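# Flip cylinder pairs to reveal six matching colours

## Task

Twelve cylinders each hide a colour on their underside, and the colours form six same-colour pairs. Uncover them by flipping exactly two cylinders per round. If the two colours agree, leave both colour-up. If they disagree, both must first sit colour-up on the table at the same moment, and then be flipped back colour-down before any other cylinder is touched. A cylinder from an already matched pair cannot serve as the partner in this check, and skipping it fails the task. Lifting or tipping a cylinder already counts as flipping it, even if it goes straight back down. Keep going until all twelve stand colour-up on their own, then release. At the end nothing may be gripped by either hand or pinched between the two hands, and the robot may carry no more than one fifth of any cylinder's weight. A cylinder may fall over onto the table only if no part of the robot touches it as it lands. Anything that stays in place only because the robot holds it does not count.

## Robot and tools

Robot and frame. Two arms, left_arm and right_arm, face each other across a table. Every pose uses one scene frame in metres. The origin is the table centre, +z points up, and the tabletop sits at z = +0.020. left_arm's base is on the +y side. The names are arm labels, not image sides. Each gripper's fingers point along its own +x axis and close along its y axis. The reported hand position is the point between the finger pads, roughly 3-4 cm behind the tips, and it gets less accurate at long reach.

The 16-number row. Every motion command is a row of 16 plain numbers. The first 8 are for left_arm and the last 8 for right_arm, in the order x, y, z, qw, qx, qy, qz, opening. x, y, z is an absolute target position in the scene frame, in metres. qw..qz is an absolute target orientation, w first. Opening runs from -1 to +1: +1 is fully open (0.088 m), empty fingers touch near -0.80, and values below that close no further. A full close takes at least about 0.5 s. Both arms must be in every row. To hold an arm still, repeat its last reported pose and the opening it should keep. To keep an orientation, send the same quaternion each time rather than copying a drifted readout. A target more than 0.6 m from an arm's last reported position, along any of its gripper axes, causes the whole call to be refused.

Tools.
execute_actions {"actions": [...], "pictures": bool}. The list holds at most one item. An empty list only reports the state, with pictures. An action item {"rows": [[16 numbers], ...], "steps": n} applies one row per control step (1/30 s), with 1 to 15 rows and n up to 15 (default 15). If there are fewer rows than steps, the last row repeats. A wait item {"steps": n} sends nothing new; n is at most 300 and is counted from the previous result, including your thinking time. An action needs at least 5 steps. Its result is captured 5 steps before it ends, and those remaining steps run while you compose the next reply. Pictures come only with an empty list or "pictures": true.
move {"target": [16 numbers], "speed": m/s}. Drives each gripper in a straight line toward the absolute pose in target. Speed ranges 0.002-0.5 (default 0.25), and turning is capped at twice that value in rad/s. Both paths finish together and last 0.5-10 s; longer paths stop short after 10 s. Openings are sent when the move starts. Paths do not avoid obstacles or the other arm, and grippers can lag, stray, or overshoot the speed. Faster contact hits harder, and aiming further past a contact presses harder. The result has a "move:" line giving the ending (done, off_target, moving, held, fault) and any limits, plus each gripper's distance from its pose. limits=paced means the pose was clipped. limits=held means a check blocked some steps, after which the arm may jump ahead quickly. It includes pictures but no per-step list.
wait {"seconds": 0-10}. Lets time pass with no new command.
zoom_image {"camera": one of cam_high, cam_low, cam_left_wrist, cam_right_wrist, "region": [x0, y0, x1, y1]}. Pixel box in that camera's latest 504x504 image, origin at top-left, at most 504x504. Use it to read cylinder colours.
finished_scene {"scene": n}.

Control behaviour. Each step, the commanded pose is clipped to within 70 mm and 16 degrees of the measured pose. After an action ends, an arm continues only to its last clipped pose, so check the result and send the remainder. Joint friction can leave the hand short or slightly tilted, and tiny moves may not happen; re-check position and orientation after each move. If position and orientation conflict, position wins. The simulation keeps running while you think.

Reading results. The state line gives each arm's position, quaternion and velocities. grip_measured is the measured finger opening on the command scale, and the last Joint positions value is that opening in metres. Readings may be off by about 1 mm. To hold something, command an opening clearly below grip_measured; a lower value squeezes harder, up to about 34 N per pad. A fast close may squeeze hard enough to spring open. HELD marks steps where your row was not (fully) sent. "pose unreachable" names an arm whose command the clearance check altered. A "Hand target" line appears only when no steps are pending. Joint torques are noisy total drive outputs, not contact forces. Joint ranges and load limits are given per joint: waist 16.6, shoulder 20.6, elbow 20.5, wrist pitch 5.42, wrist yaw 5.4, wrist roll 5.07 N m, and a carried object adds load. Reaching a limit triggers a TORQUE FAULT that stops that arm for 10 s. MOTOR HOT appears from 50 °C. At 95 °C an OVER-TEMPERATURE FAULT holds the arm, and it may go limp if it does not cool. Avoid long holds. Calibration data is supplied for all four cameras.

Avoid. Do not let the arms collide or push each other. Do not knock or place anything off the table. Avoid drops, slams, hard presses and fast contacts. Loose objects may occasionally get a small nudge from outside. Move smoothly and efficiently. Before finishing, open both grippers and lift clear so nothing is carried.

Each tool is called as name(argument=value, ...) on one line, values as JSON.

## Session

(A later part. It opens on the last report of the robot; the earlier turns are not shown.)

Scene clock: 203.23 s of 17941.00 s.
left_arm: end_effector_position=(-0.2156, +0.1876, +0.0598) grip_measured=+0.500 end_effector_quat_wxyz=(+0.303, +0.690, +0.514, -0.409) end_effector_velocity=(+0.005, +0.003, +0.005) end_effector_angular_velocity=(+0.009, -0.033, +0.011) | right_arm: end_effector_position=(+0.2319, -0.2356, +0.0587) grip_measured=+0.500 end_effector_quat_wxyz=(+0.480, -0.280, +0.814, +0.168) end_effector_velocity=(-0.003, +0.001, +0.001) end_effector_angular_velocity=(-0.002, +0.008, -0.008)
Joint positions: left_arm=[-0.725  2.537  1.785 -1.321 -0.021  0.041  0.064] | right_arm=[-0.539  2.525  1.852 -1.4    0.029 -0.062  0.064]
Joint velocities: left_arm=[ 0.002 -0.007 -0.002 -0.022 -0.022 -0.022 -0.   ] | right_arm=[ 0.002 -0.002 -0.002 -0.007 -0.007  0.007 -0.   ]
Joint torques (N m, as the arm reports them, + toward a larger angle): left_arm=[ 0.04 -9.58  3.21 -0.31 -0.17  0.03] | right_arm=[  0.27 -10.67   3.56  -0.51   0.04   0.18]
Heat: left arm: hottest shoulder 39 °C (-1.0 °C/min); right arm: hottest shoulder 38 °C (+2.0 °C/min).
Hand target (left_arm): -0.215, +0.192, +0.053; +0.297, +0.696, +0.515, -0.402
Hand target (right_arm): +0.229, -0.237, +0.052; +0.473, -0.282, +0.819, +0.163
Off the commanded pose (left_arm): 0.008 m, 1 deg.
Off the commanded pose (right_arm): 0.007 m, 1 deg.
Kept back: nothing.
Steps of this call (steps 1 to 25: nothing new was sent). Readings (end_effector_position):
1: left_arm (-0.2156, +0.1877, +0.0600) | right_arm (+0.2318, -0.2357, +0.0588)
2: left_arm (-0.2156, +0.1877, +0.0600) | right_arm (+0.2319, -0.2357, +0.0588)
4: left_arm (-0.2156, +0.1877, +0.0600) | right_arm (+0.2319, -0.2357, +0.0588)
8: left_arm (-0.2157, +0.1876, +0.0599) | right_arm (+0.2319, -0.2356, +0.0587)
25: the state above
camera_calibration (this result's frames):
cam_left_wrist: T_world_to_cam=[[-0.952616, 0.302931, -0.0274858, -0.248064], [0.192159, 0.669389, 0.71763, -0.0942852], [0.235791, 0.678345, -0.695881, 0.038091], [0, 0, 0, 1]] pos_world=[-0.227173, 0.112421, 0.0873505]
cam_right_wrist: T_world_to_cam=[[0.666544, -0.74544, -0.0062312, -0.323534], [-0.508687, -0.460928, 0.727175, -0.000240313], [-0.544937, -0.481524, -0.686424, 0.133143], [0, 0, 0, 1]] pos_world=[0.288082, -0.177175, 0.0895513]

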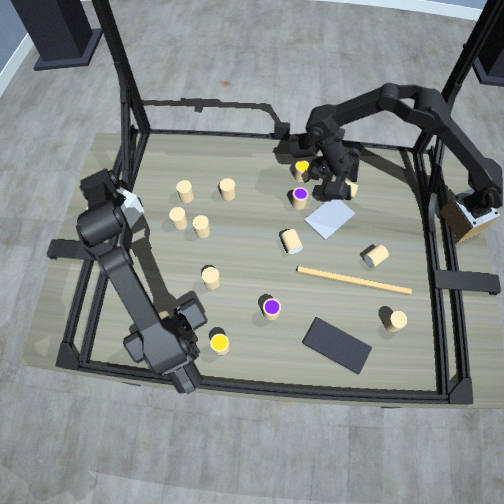

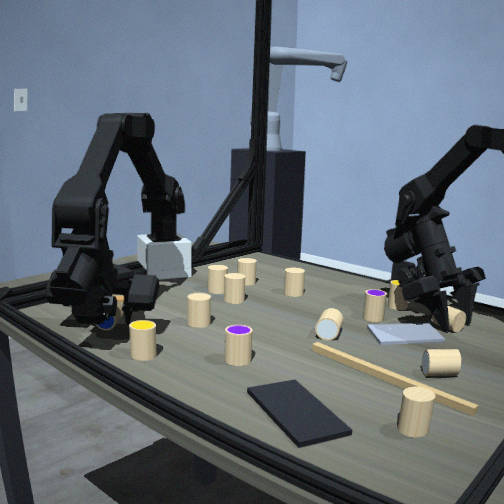

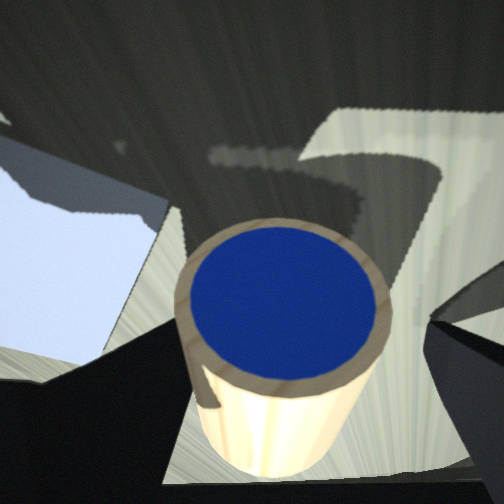

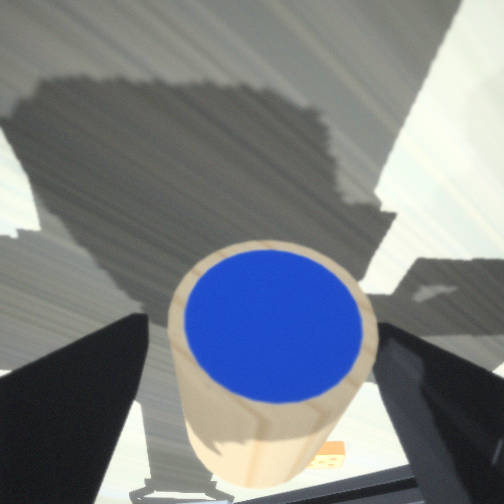

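move(target=[-0.215,0.192,0.053,0.297,0.696,0.515,-0.402,-0.3,0.229,-0.237,0.052,0.473,-0.282,0.819,0.163,-0.3])

move(target=[-0.215,0.192,0.16,0.48,0.5,0.37,-0.63,-0.3,0.222,-0.242,0.16,0.75,-0.198,0.576,0.259,-0.3], speed=0.3)

move(target=[0.125,0.14,0.15,0.845,0.125,0.226,-0.468,-0.3,0.1,-0.2,0.17,0.83,-0.129,0.224,0.483,-0.3], speed=0.35)

move(target=[0.125,0.125,0.09,0.845,0.125,0.226,-0.468,-0.3,-0.05,-0.04,0.12,0.695,-0.18,0.186,0.671,-0.3])

Scene clock: 204.73 s of 17941.00 s.
left_arm: end_effector_position=(-0.2154, +0.1877, +0.0599) grip_measured=+0.022 end_effector_quat_wxyz=(+0.303, +0.691, +0.514, -0.408) end_effector_velocity=(-0.001, -0.005, -0.001) end_effector_angular_velocity=(-0.029, -0.003, +0.000) | right_arm: end_effector_position=(+0.2318, -0.2357, +0.0585) grip_measured=+0.020 end_effector_quat_wxyz=(+0.480, -0.280, +0.814, +0.167) end_effector_velocity=(-0.001, +0.001, +0.005) end_effector_angular_velocity=(+0.021, +0.012, +0.031)
Joint positions: left_arm=[-0.725  2.537  1.785 -1.322 -0.022  0.041  0.04 ] | right_arm=[-0.539  2.525  1.852 -1.4    0.029 -0.062  0.04 ]
Joint velocities: left_arm=[-0.002 -0.002  0.002  0.022 -0.007 -0.007 -0.   ] | right_arm=[ 0.002 -0.012 -0.002 -0.007 -0.007 -0.037 -0.   ]
Joint torques (N m, as the arm reports them, + toward a larger angle): left_arm=[-0.1  -9.76  3.54 -0.2  -0.06  0.02] | right_arm=[  0.27 -10.53   4.03  -0.62   0.05   0.17]
Heat: left arm: hottest shoulder 39 °C (-1.0 °C/min); right arm: hottest shoulder 39 °C (+3.0 °C/min).
Hand target (left_arm): -0.215, +0.192, +0.053; +0.297, +0.696, +0.515, -0.402
Hand target (right_arm): +0.229, -0.237, +0.052; +0.473, -0.282, +0.819, +0.163
Off the commanded pose (left_arm): 0.008 m, 1 deg.
Off the commanded pose (right_arm): 0.007 m, 1 deg.
Kept back: nothing.
move: done
camera_calibration (this result's frames):
cam_left_wrist: T_world_to_cam=[[-0.952417, 0.303469, -0.0284392, -0.2479], [0.191696, 0.668927, 0.718185, -0.0944956], [0.236971, 0.678559, -0.695271, 0.0382123], [0, 0, 0, 1]] pos_world=[-0.227045, 0.112511, 0.0873832]
cam_right_wrist: T_world_to_cam=[[0.66654, -0.745442, -0.00633295, -0.323515], [-0.508228, -0.460616, 0.727693, -0.000190402], [-0.54537, -0.481818, -0.685874, 0.132885], [0, 0, 0, 1]] pos_world=[0.28801, -0.177223, 0.089232]

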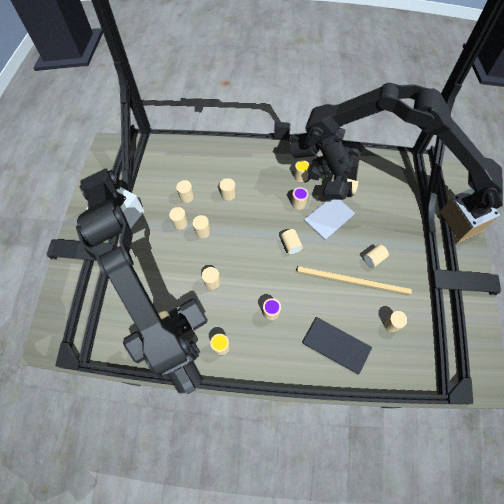

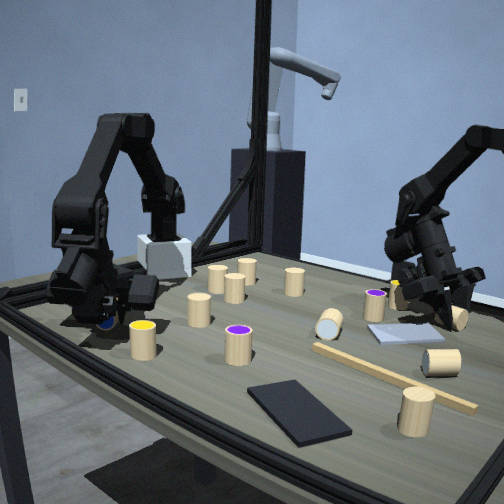

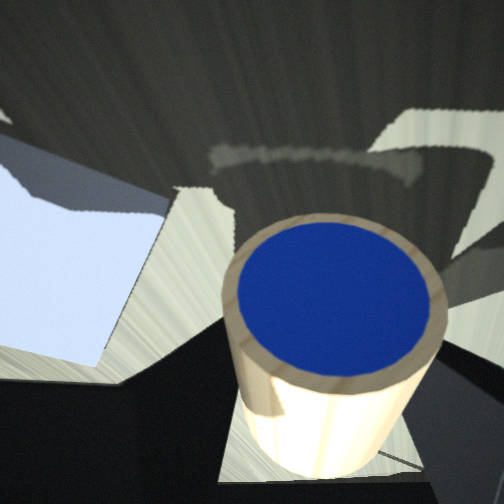

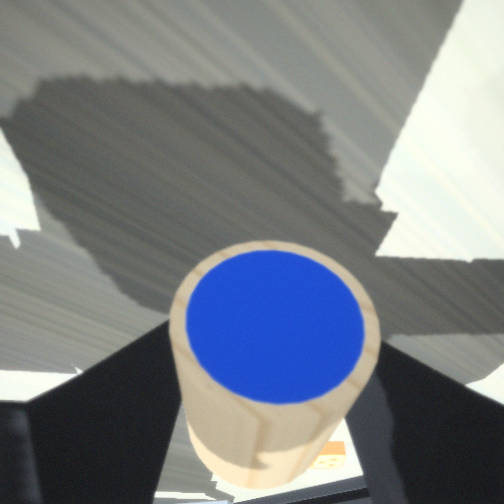

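Scene clock: 206.47 s of 17941.00 s.
left_arm: end_effector_position=(-0.2161, +0.1894, +0.1604) grip_measured=+0.022 end_effector_quat_wxyz=(+0.474, +0.500, +0.368, -0.625) end_effector_velocity=(-0.000, -0.002, +0.003) end_effector_angular_velocity=(-0.037, +0.003, +0.006) | right_arm: end_effector_position=(+0.2233, -0.2404, +0.1574) grip_measured=+0.020 end_effector_quat_wxyz=(+0.748, -0.200, +0.579, +0.254) end_effector_velocity=(-0.005, -0.003, -0.002) end_effector_angular_velocity=(+0.018, +0.015, -0.009)
Joint positions: left_arm=[-0.721  1.775  1.082 -0.646 -0.004  0.044  0.04 ] | right_arm=[-0.555  1.728  1.102 -0.693 -0.015 -0.079  0.04 ]
Joint velocities: left_arm=[-0.002 -0.022 -0.022  0.037 -0.007 -0.007 -0.   ] | right_arm=[-0.007 -0.017 -0.027  0.007 -0.022  0.007  0.   ]
Joint torques (N m, as the arm reports them, + toward a larger angle): left_arm=[  0.12 -10.04   4.11   0.82   0.07   0.12] | right_arm=[ -0.32 -10.16   4.79   0.69  -0.14  -0.22]
Heat: left arm: hottest shoulder 40 °C (+0.0 °C/min); right arm: hottest shoulder 39 °C (+2.0 °C/min).
Hand target (left_arm): -0.215, +0.191, +0.162; -0.475, -0.497, -0.367, +0.627
Hand target (right_arm): +0.222, -0.242, +0.159; +0.750, -0.200, +0.575, +0.257
Off the commanded pose (left_arm): 0.003 m, 0 deg.
Off the commanded pose (right_arm): 0.003 m, 1 deg.
Kept back: nothing.
move: done
camera_calibration (this result's frames):
cam_left_wrist: T_world_to_cam=[[-0.961084, 0.272291, -0.0466296, -0.239213], [0.26901, 0.960854, 0.0662748, -0.10174], [0.0628503, 0.0511518, -0.996711, 0.236733], [0, 0, 0, 1]] pos_world=[-0.217414, 0.150783, 0.231542]
cam_right_wrist: T_world_to_cam=[[0.650069, -0.7583, 0.0488934, -0.328845], [-0.759742, -0.647405, 0.0604908, 0.0376283], [-0.0142163, -0.0764696, -0.996971, 0.221635], [0, 0, 0, 1]] pos_world=[0.245511, -0.208054, 0.234766]

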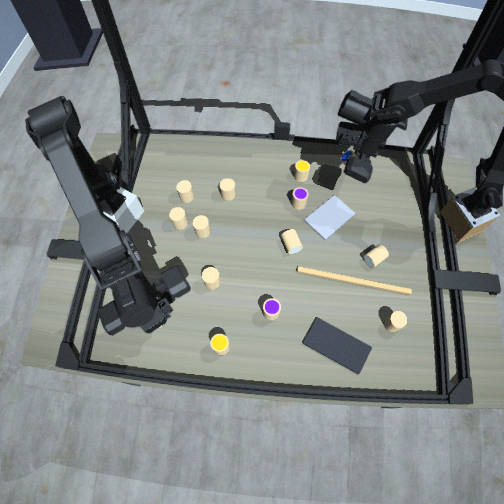

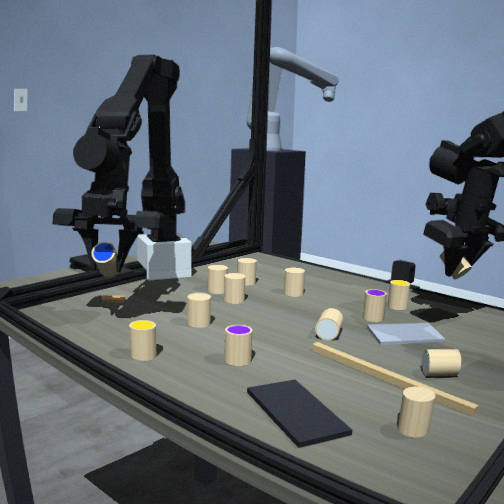

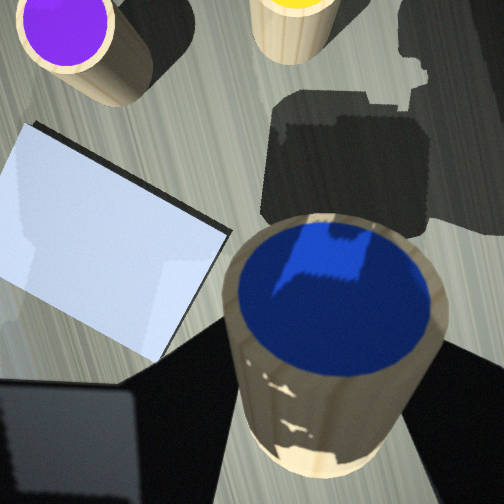

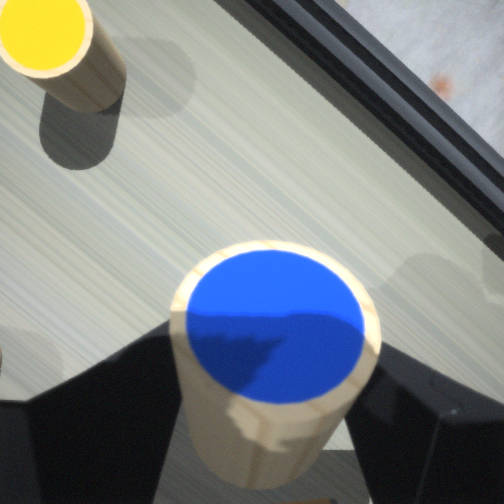

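Scene clock: 208.70 s of 17941.00 s.
left_arm: end_effector_position=(+0.1241, +0.1423, +0.1519) grip_measured=+0.022 end_effector_quat_wxyz=(+0.844, +0.130, +0.221, -0.470) end_effector_velocity=(-0.001, +0.002, -0.007) end_effector_angular_velocity=(+0.021, +0.017, +0.008) | right_arm: end_effector_position=(+0.1021, -0.1993, +0.1707) grip_measured=+0.021 end_effector_quat_wxyz=(+0.836, -0.134, +0.224, +0.483) end_effector_velocity=(-0.003, +0.001, -0.001) end_effector_angular_velocity=(+0.001, -0.004, +0.017)
Joint positions: left_arm=[0.117 1.995 0.806 0.671 0.034 0.032 0.04 ] | right_arm=[-0.274  1.134  0.201  0.398 -0.16  -0.103  0.04 ]
Joint velocities: left_arm=[-0.002  0.007  0.002 -0.022 -0.007 -0.007 -0.   ] | right_arm=[ 0.007 -0.002 -0.007  0.007 -0.007 -0.007 -0.   ]
Joint torques (N m, as the arm reports them, + toward a larger angle): left_arm=[ 0.52 -7.71  5.8   1.77  0.14 -0.08] | right_arm=[ 0.28 -4.57  4.97  1.54 -0.02  0.19]
Heat: left arm: hottest shoulder 39 °C (+0.0 °C/min); right arm: hottest shoulder 39 °C (+2.0 °C/min).
Hand target (left_arm): +0.127, +0.140, +0.151; +0.845, +0.127, +0.221, -0.470
Hand target (right_arm): +0.100, -0.200, +0.170; +0.836, -0.132, +0.224, +0.483
Off the commanded pose (left_arm): 0.003 m, 1 deg.
Off the commanded pose (right_arm): 0.002 m, 1 deg.
Kept back: nothing.
move: done
camera_calibration (this result's frames):
cam_left_wrist: T_world_to_cam=[[-0.836221, -0.547671, -0.0281097, 0.198534], [-0.382976, 0.619906, -0.68487, 0.096099], [0.392509, -0.561937, -0.728123, 0.214804], [0, 0, 0, 1]] pos_world=[0.118509, 0.169865, 0.2278]
cam_right_wrist: T_world_to_cam=[[0.867137, -0.492725, 0.0727635, -0.192791], [-0.325438, -0.671102, -0.666117, 0.0463083], [0.377045, 0.553935, -0.742289, 0.278496], [0, 0, 0, 1]] pos_world=[0.077241, -0.218184, 0.2516]

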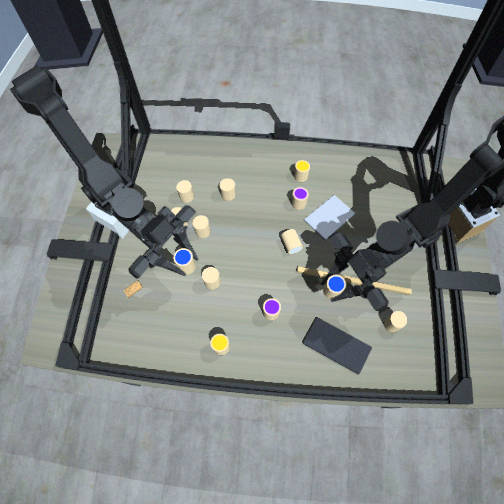

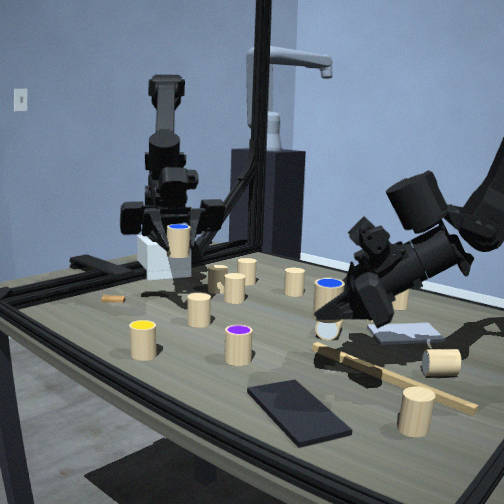

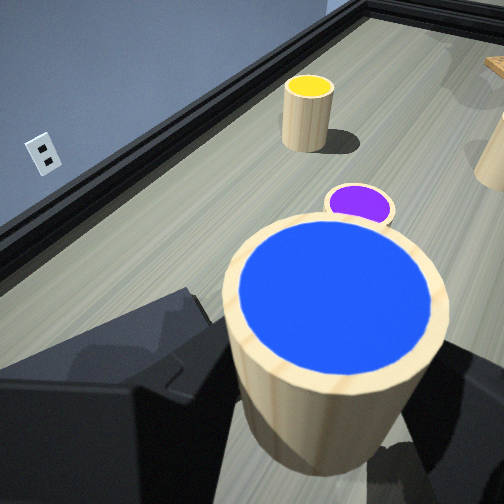

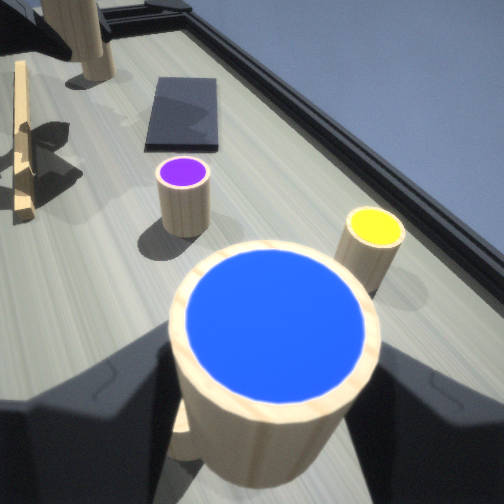

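Scene clock: 210.30 s of 17941.00 s.
left_arm: end_effector_position=(+0.1247, +0.1273, +0.0925) grip_measured=+0.022 end_effector_quat_wxyz=(+0.845, +0.125, +0.226, -0.468) end_effector_velocity=(+0.003, +0.000, +0.001) end_effector_angular_velocity=(-0.004, -0.008, +0.020) | right_arm: end_effector_position=(-0.0476, -0.0440, +0.1205) grip_measured=+0.021 end_effector_quat_wxyz=(+0.697, -0.182, +0.184, +0.668) end_effector_velocity=(-0.004, +0.001, -0.002) end_effector_angular_velocity=(-0.007, +0.005, +0.025)
Joint positions: left_arm=[0.094 2.244 0.859 0.862 0.013 0.008 0.04 ] | right_arm=[ 0.381  1.846  0.484  0.837 -0.008 -0.014  0.04 ]
Joint velocities: left_arm=[-0.002  0.002  0.002  0.007 -0.022 -0.007 -0.   ] | right_arm=[ 0.002  0.007  0.007 -0.007 -0.022 -0.007  0.   ]
Joint torques (N m, as the arm reports them, + toward a larger angle): left_arm=[-0.22 -8.43  4.82  1.88 -0.14 -0.09] | right_arm=[ 0.28 -6.49  5.25  1.56 -0.13 -0.04]
Heat: left arm: hottest shoulder 39 °C (+0.0 °C/min); right arm: hottest shoulder 38 °C (+2.0 °C/min).
Hand target (left_arm): +0.125, +0.125, +0.090; +0.845, +0.125, +0.226, -0.468
Hand target (right_arm): -0.049, -0.041, +0.120; +0.696, -0.182, +0.183, +0.670
Off the commanded pose (left_arm): 0.003 m, 0 deg.
Off the commanded pose (right_arm): 0.005 m, 1 deg.
Kept back: nothing.
move: done
camera_calibration (this result's frames):
cam_left_wrist: T_world_to_cam=[[-0.832587, -0.553622, -0.0173638, 0.188423], [-0.395117, 0.615598, -0.681852, 0.0667296], [0.388177, -0.56084, -0.731284, 0.163552], [0, 0, 0, 1]] pos_world=[0.119757, 0.154963, 0.168374]
cam_right_wrist: T_world_to_cam=[[0.996567, -0.0373591, 0.0738773, 0.0431867], [0.0217039, -0.74327, -0.66864, 0.0820362], [0.0798905, 0.667948, -0.739908, 0.202205], [0, 0, 0, 1]] pos_world=[-0.0609733, -0.0724739, 0.201275]

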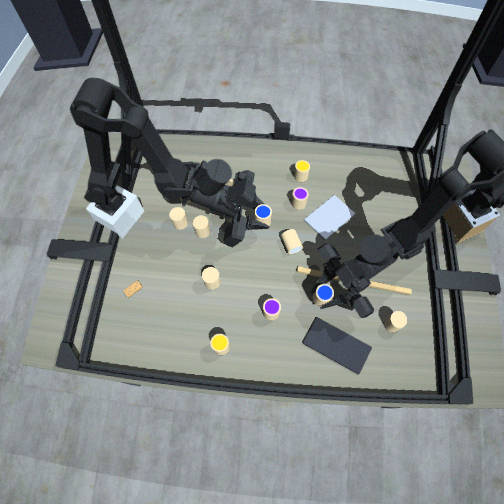

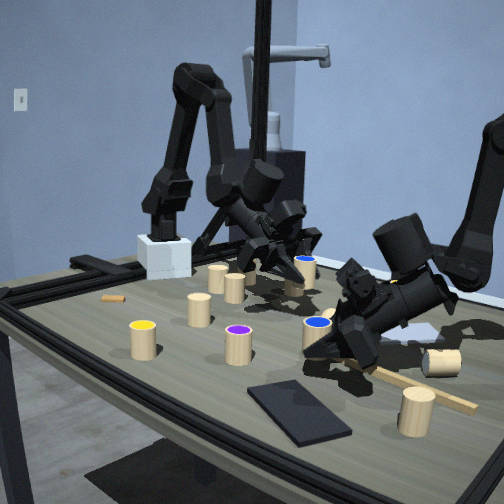

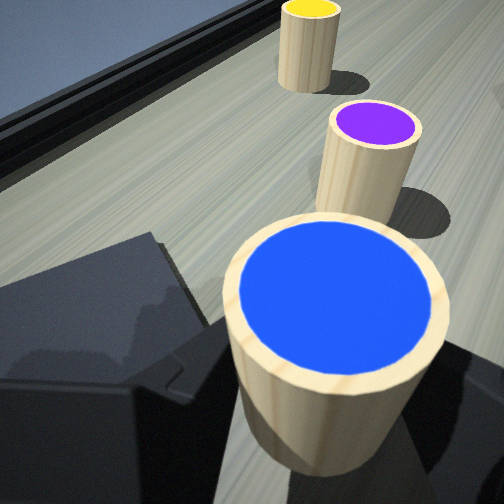

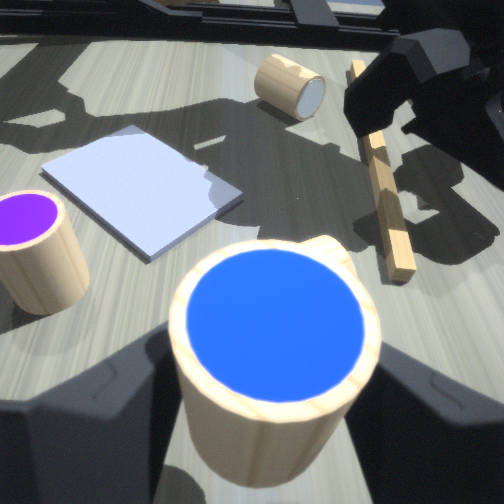

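move(target=[0.13,0.12,0.075,0.845,0.125,0.226,-0.468,-0.3,-0.042,-0.04,0.09,0.588,-0.205,0.158,0.766,-0.3], speed=0.15)

move(target=[0.13,0.12,0.049,0.845,0.125,0.226,-0.468,-0.3,-0.042,-0.04,0.051,0.588,-0.205,0.158,0.766,-0.3], speed=0.06)

Scene clock: 212.00 s of 17941.00 s.
left_arm: end_effector_position=(+0.1285, +0.1213, +0.0779) grip_measured=+0.022 end_effector_quat_wxyz=(+0.845, +0.125, +0.226, -0.468) end_effector_velocity=(-0.002, -0.001, -0.002) end_effector_angular_velocity=(+0.001, +0.012, -0.005) | right_arm: end_effector_position=(-0.0434, -0.0415, +0.0921) grip_measured=+0.021 end_effector_quat_wxyz=(+0.590, -0.202, +0.159, +0.766) end_effector_velocity=(-0.003, -0.003, -0.004) end_effector_angular_velocity=(-0.006, -0.015, +0.034)
Joint positions: left_arm=[0.094 2.312 0.899 0.891 0.013 0.008 0.04 ] | right_arm=[ 0.222  2.011  0.534  0.905 -0.408 -0.245  0.04 ]
Joint velocities: left_arm=[-0.002  0.002  0.002 -0.007  0.007 -0.007 -0.   ] | right_arm=[-0.002  0.007 -0.002 -0.007 -0.022 -0.037 -0.   ]
Joint torques (N m, as the arm reports them, + toward a larger angle): left_arm=[ 0.04 -8.32  4.6   1.82  0.05 -0.02] | right_arm=[-0.27 -6.95  4.36  1.27 -0.31 -0.2 ]
Heat: left arm: hottest shoulder 39 °C (+0.0 °C/min); right arm: hottest shoulder 38 °C (+2.0 °C/min).
Hand target (left_arm): +0.130, +0.120, +0.075; +0.845, +0.125, +0.226, -0.468
Hand target (right_arm): -0.042, -0.040, +0.090; +0.588, -0.204, +0.158, +0.767
Off the commanded pose (left_arm): 0.004 m, 0 deg.
Off the commanded pose (right_arm): 0.003 m, 0 deg.
Kept back: nothing.
move: done
camera_calibration (this result's frames):
cam_left_wrist: T_world_to_cam=[[-0.832583, -0.553628, -0.0173585, 0.188072], [-0.394976, 0.615379, -0.682131, 0.0620747], [0.388329, -0.561074, -0.731024, 0.148055], [0, 0, 0, 1]] pos_world=[0.123609, 0.148992, 0.153839]
cam_right_wrist: T_world_to_cam=[[0.964552, 0.256764, 0.060916, 0.0532656], [0.229725, -0.703394, -0.672654, 0.0757962], [-0.129866, 0.662804, -0.737446, 0.169656], [0, 0, 0, 1]] pos_world=[-0.0467572, -0.0728109, 0.172852]

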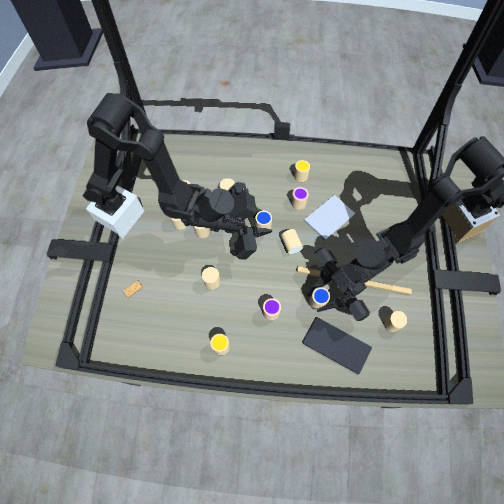

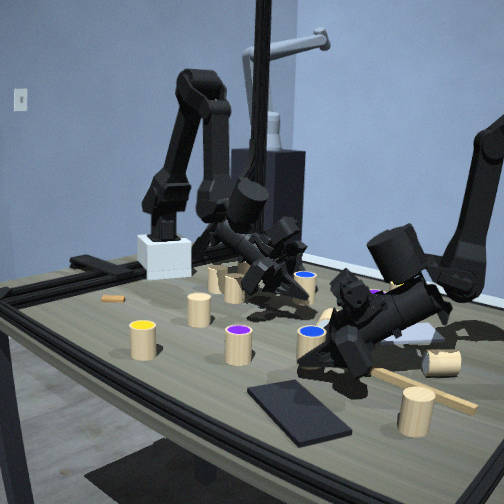

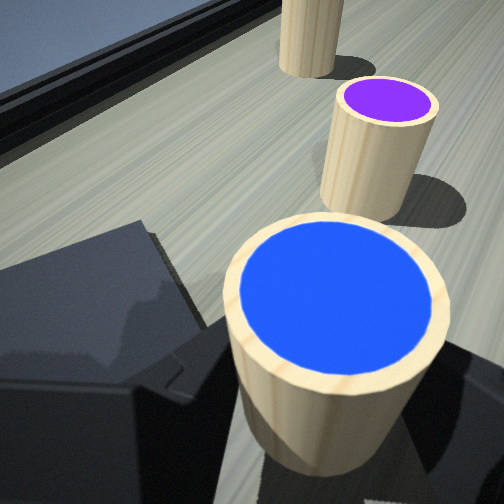

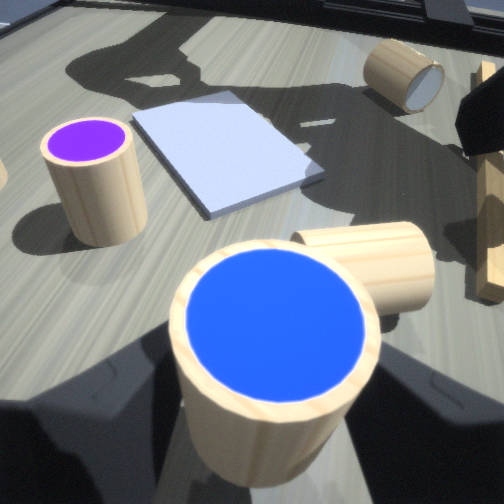

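Scene clock: 213.03 s of 17941.00 s.
left_arm: end_effector_position=(+0.1301, +0.1189, +0.0572) grip_measured=+0.021 end_effector_quat_wxyz=(+0.847, +0.122, +0.220, -0.469) end_effector_velocity=(+0.000, -0.000, -0.003) end_effector_angular_velocity=(+0.001, +0.012, -0.000) | right_arm: end_effector_position=(-0.0429, -0.0403, +0.0554) grip_measured=+0.021 end_effector_quat_wxyz=(+0.589, -0.203, +0.157, +0.766) end_effector_velocity=(-0.004, +0.000, -0.000) end_effector_angular_velocity=(+0.007, +0.005, +0.025)
Joint positions: left_arm=[0.094 2.405 0.924 0.972 0.013 0.008 0.04 ] | right_arm=[ 0.22   2.205  0.553  1.082 -0.41  -0.249  0.04 ]
Joint velocities: left_arm=[ 0.002  0.007  0.007 -0.007  0.007 -0.007 -0.   ] | right_arm=[ 0.002  0.007  0.002  0.007 -0.022 -0.007  0.   ]
Joint torques (N m, as the arm reports them, + toward a larger angle): left_arm=[ 0.14 -7.82  3.86  1.59  0.03 -0.04] | right_arm=[-0.3  -6.84  3.12  1.33 -0.25 -0.21]
Heat: left arm: hottest shoulder 39 °C (-1.0 °C/min); right arm: hottest shoulder 38 °C (+2.0 °C/min).
Hand target (left_arm): +0.130, +0.120, +0.049; +0.845, +0.125, +0.226, -0.468
Hand target (right_arm): -0.042, -0.040, +0.051; +0.588, -0.205, +0.158, +0.766
Off the commanded pose (left_arm): 0.008 m, 1 deg.
Off the commanded pose (right_arm): 0.004 m, 0 deg.
Kept back: nothing.
move: done
camera_calibration (this result's frames):
cam_left_wrist: T_world_to_cam=[[-0.832455, -0.553827, -0.0171667, 0.187668], [-0.38986, 0.60745, -0.692108, 0.0508095], [0.393736, -0.569456, -0.72159, 0.130682], [0, 0, 0, 1]] pos_world=[0.124579, 0.147489, 0.132686]
cam_right_wrist: T_world_to_cam=[[0.963682, 0.259319, 0.0637965, 0.0546243], [0.233278, -0.701154, -0.673769, 0.0521645], [-0.12999, 0.664182, -0.736183, 0.141869], [0, 0, 0, 1]] pos_world=[-0.0463678, -0.0718165, 0.136103]

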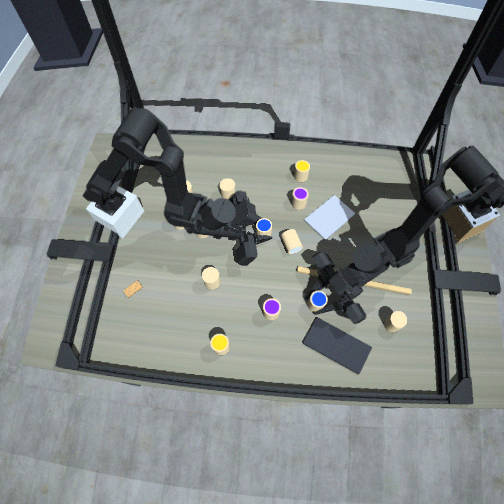

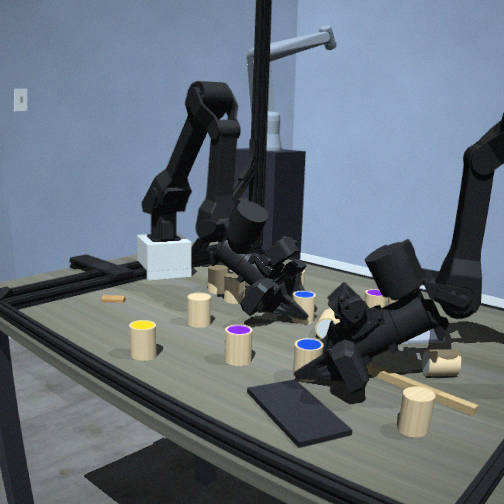

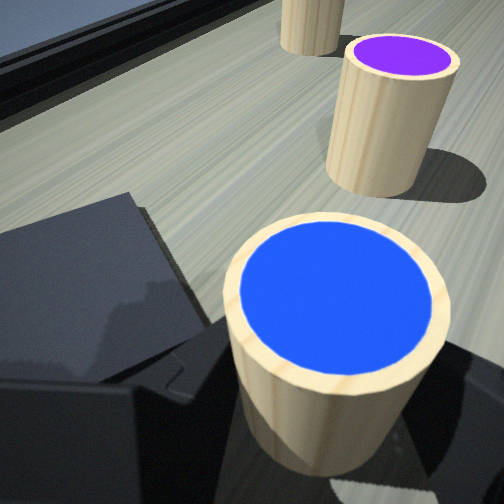

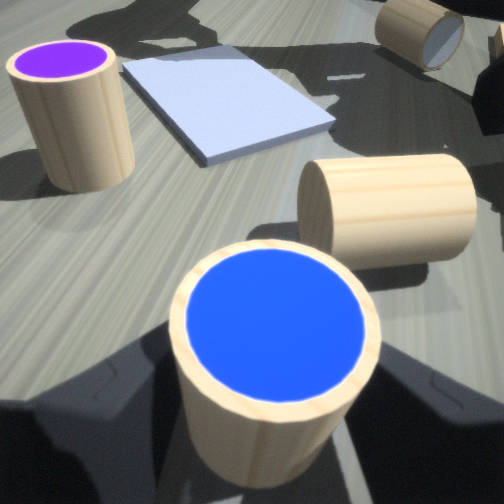

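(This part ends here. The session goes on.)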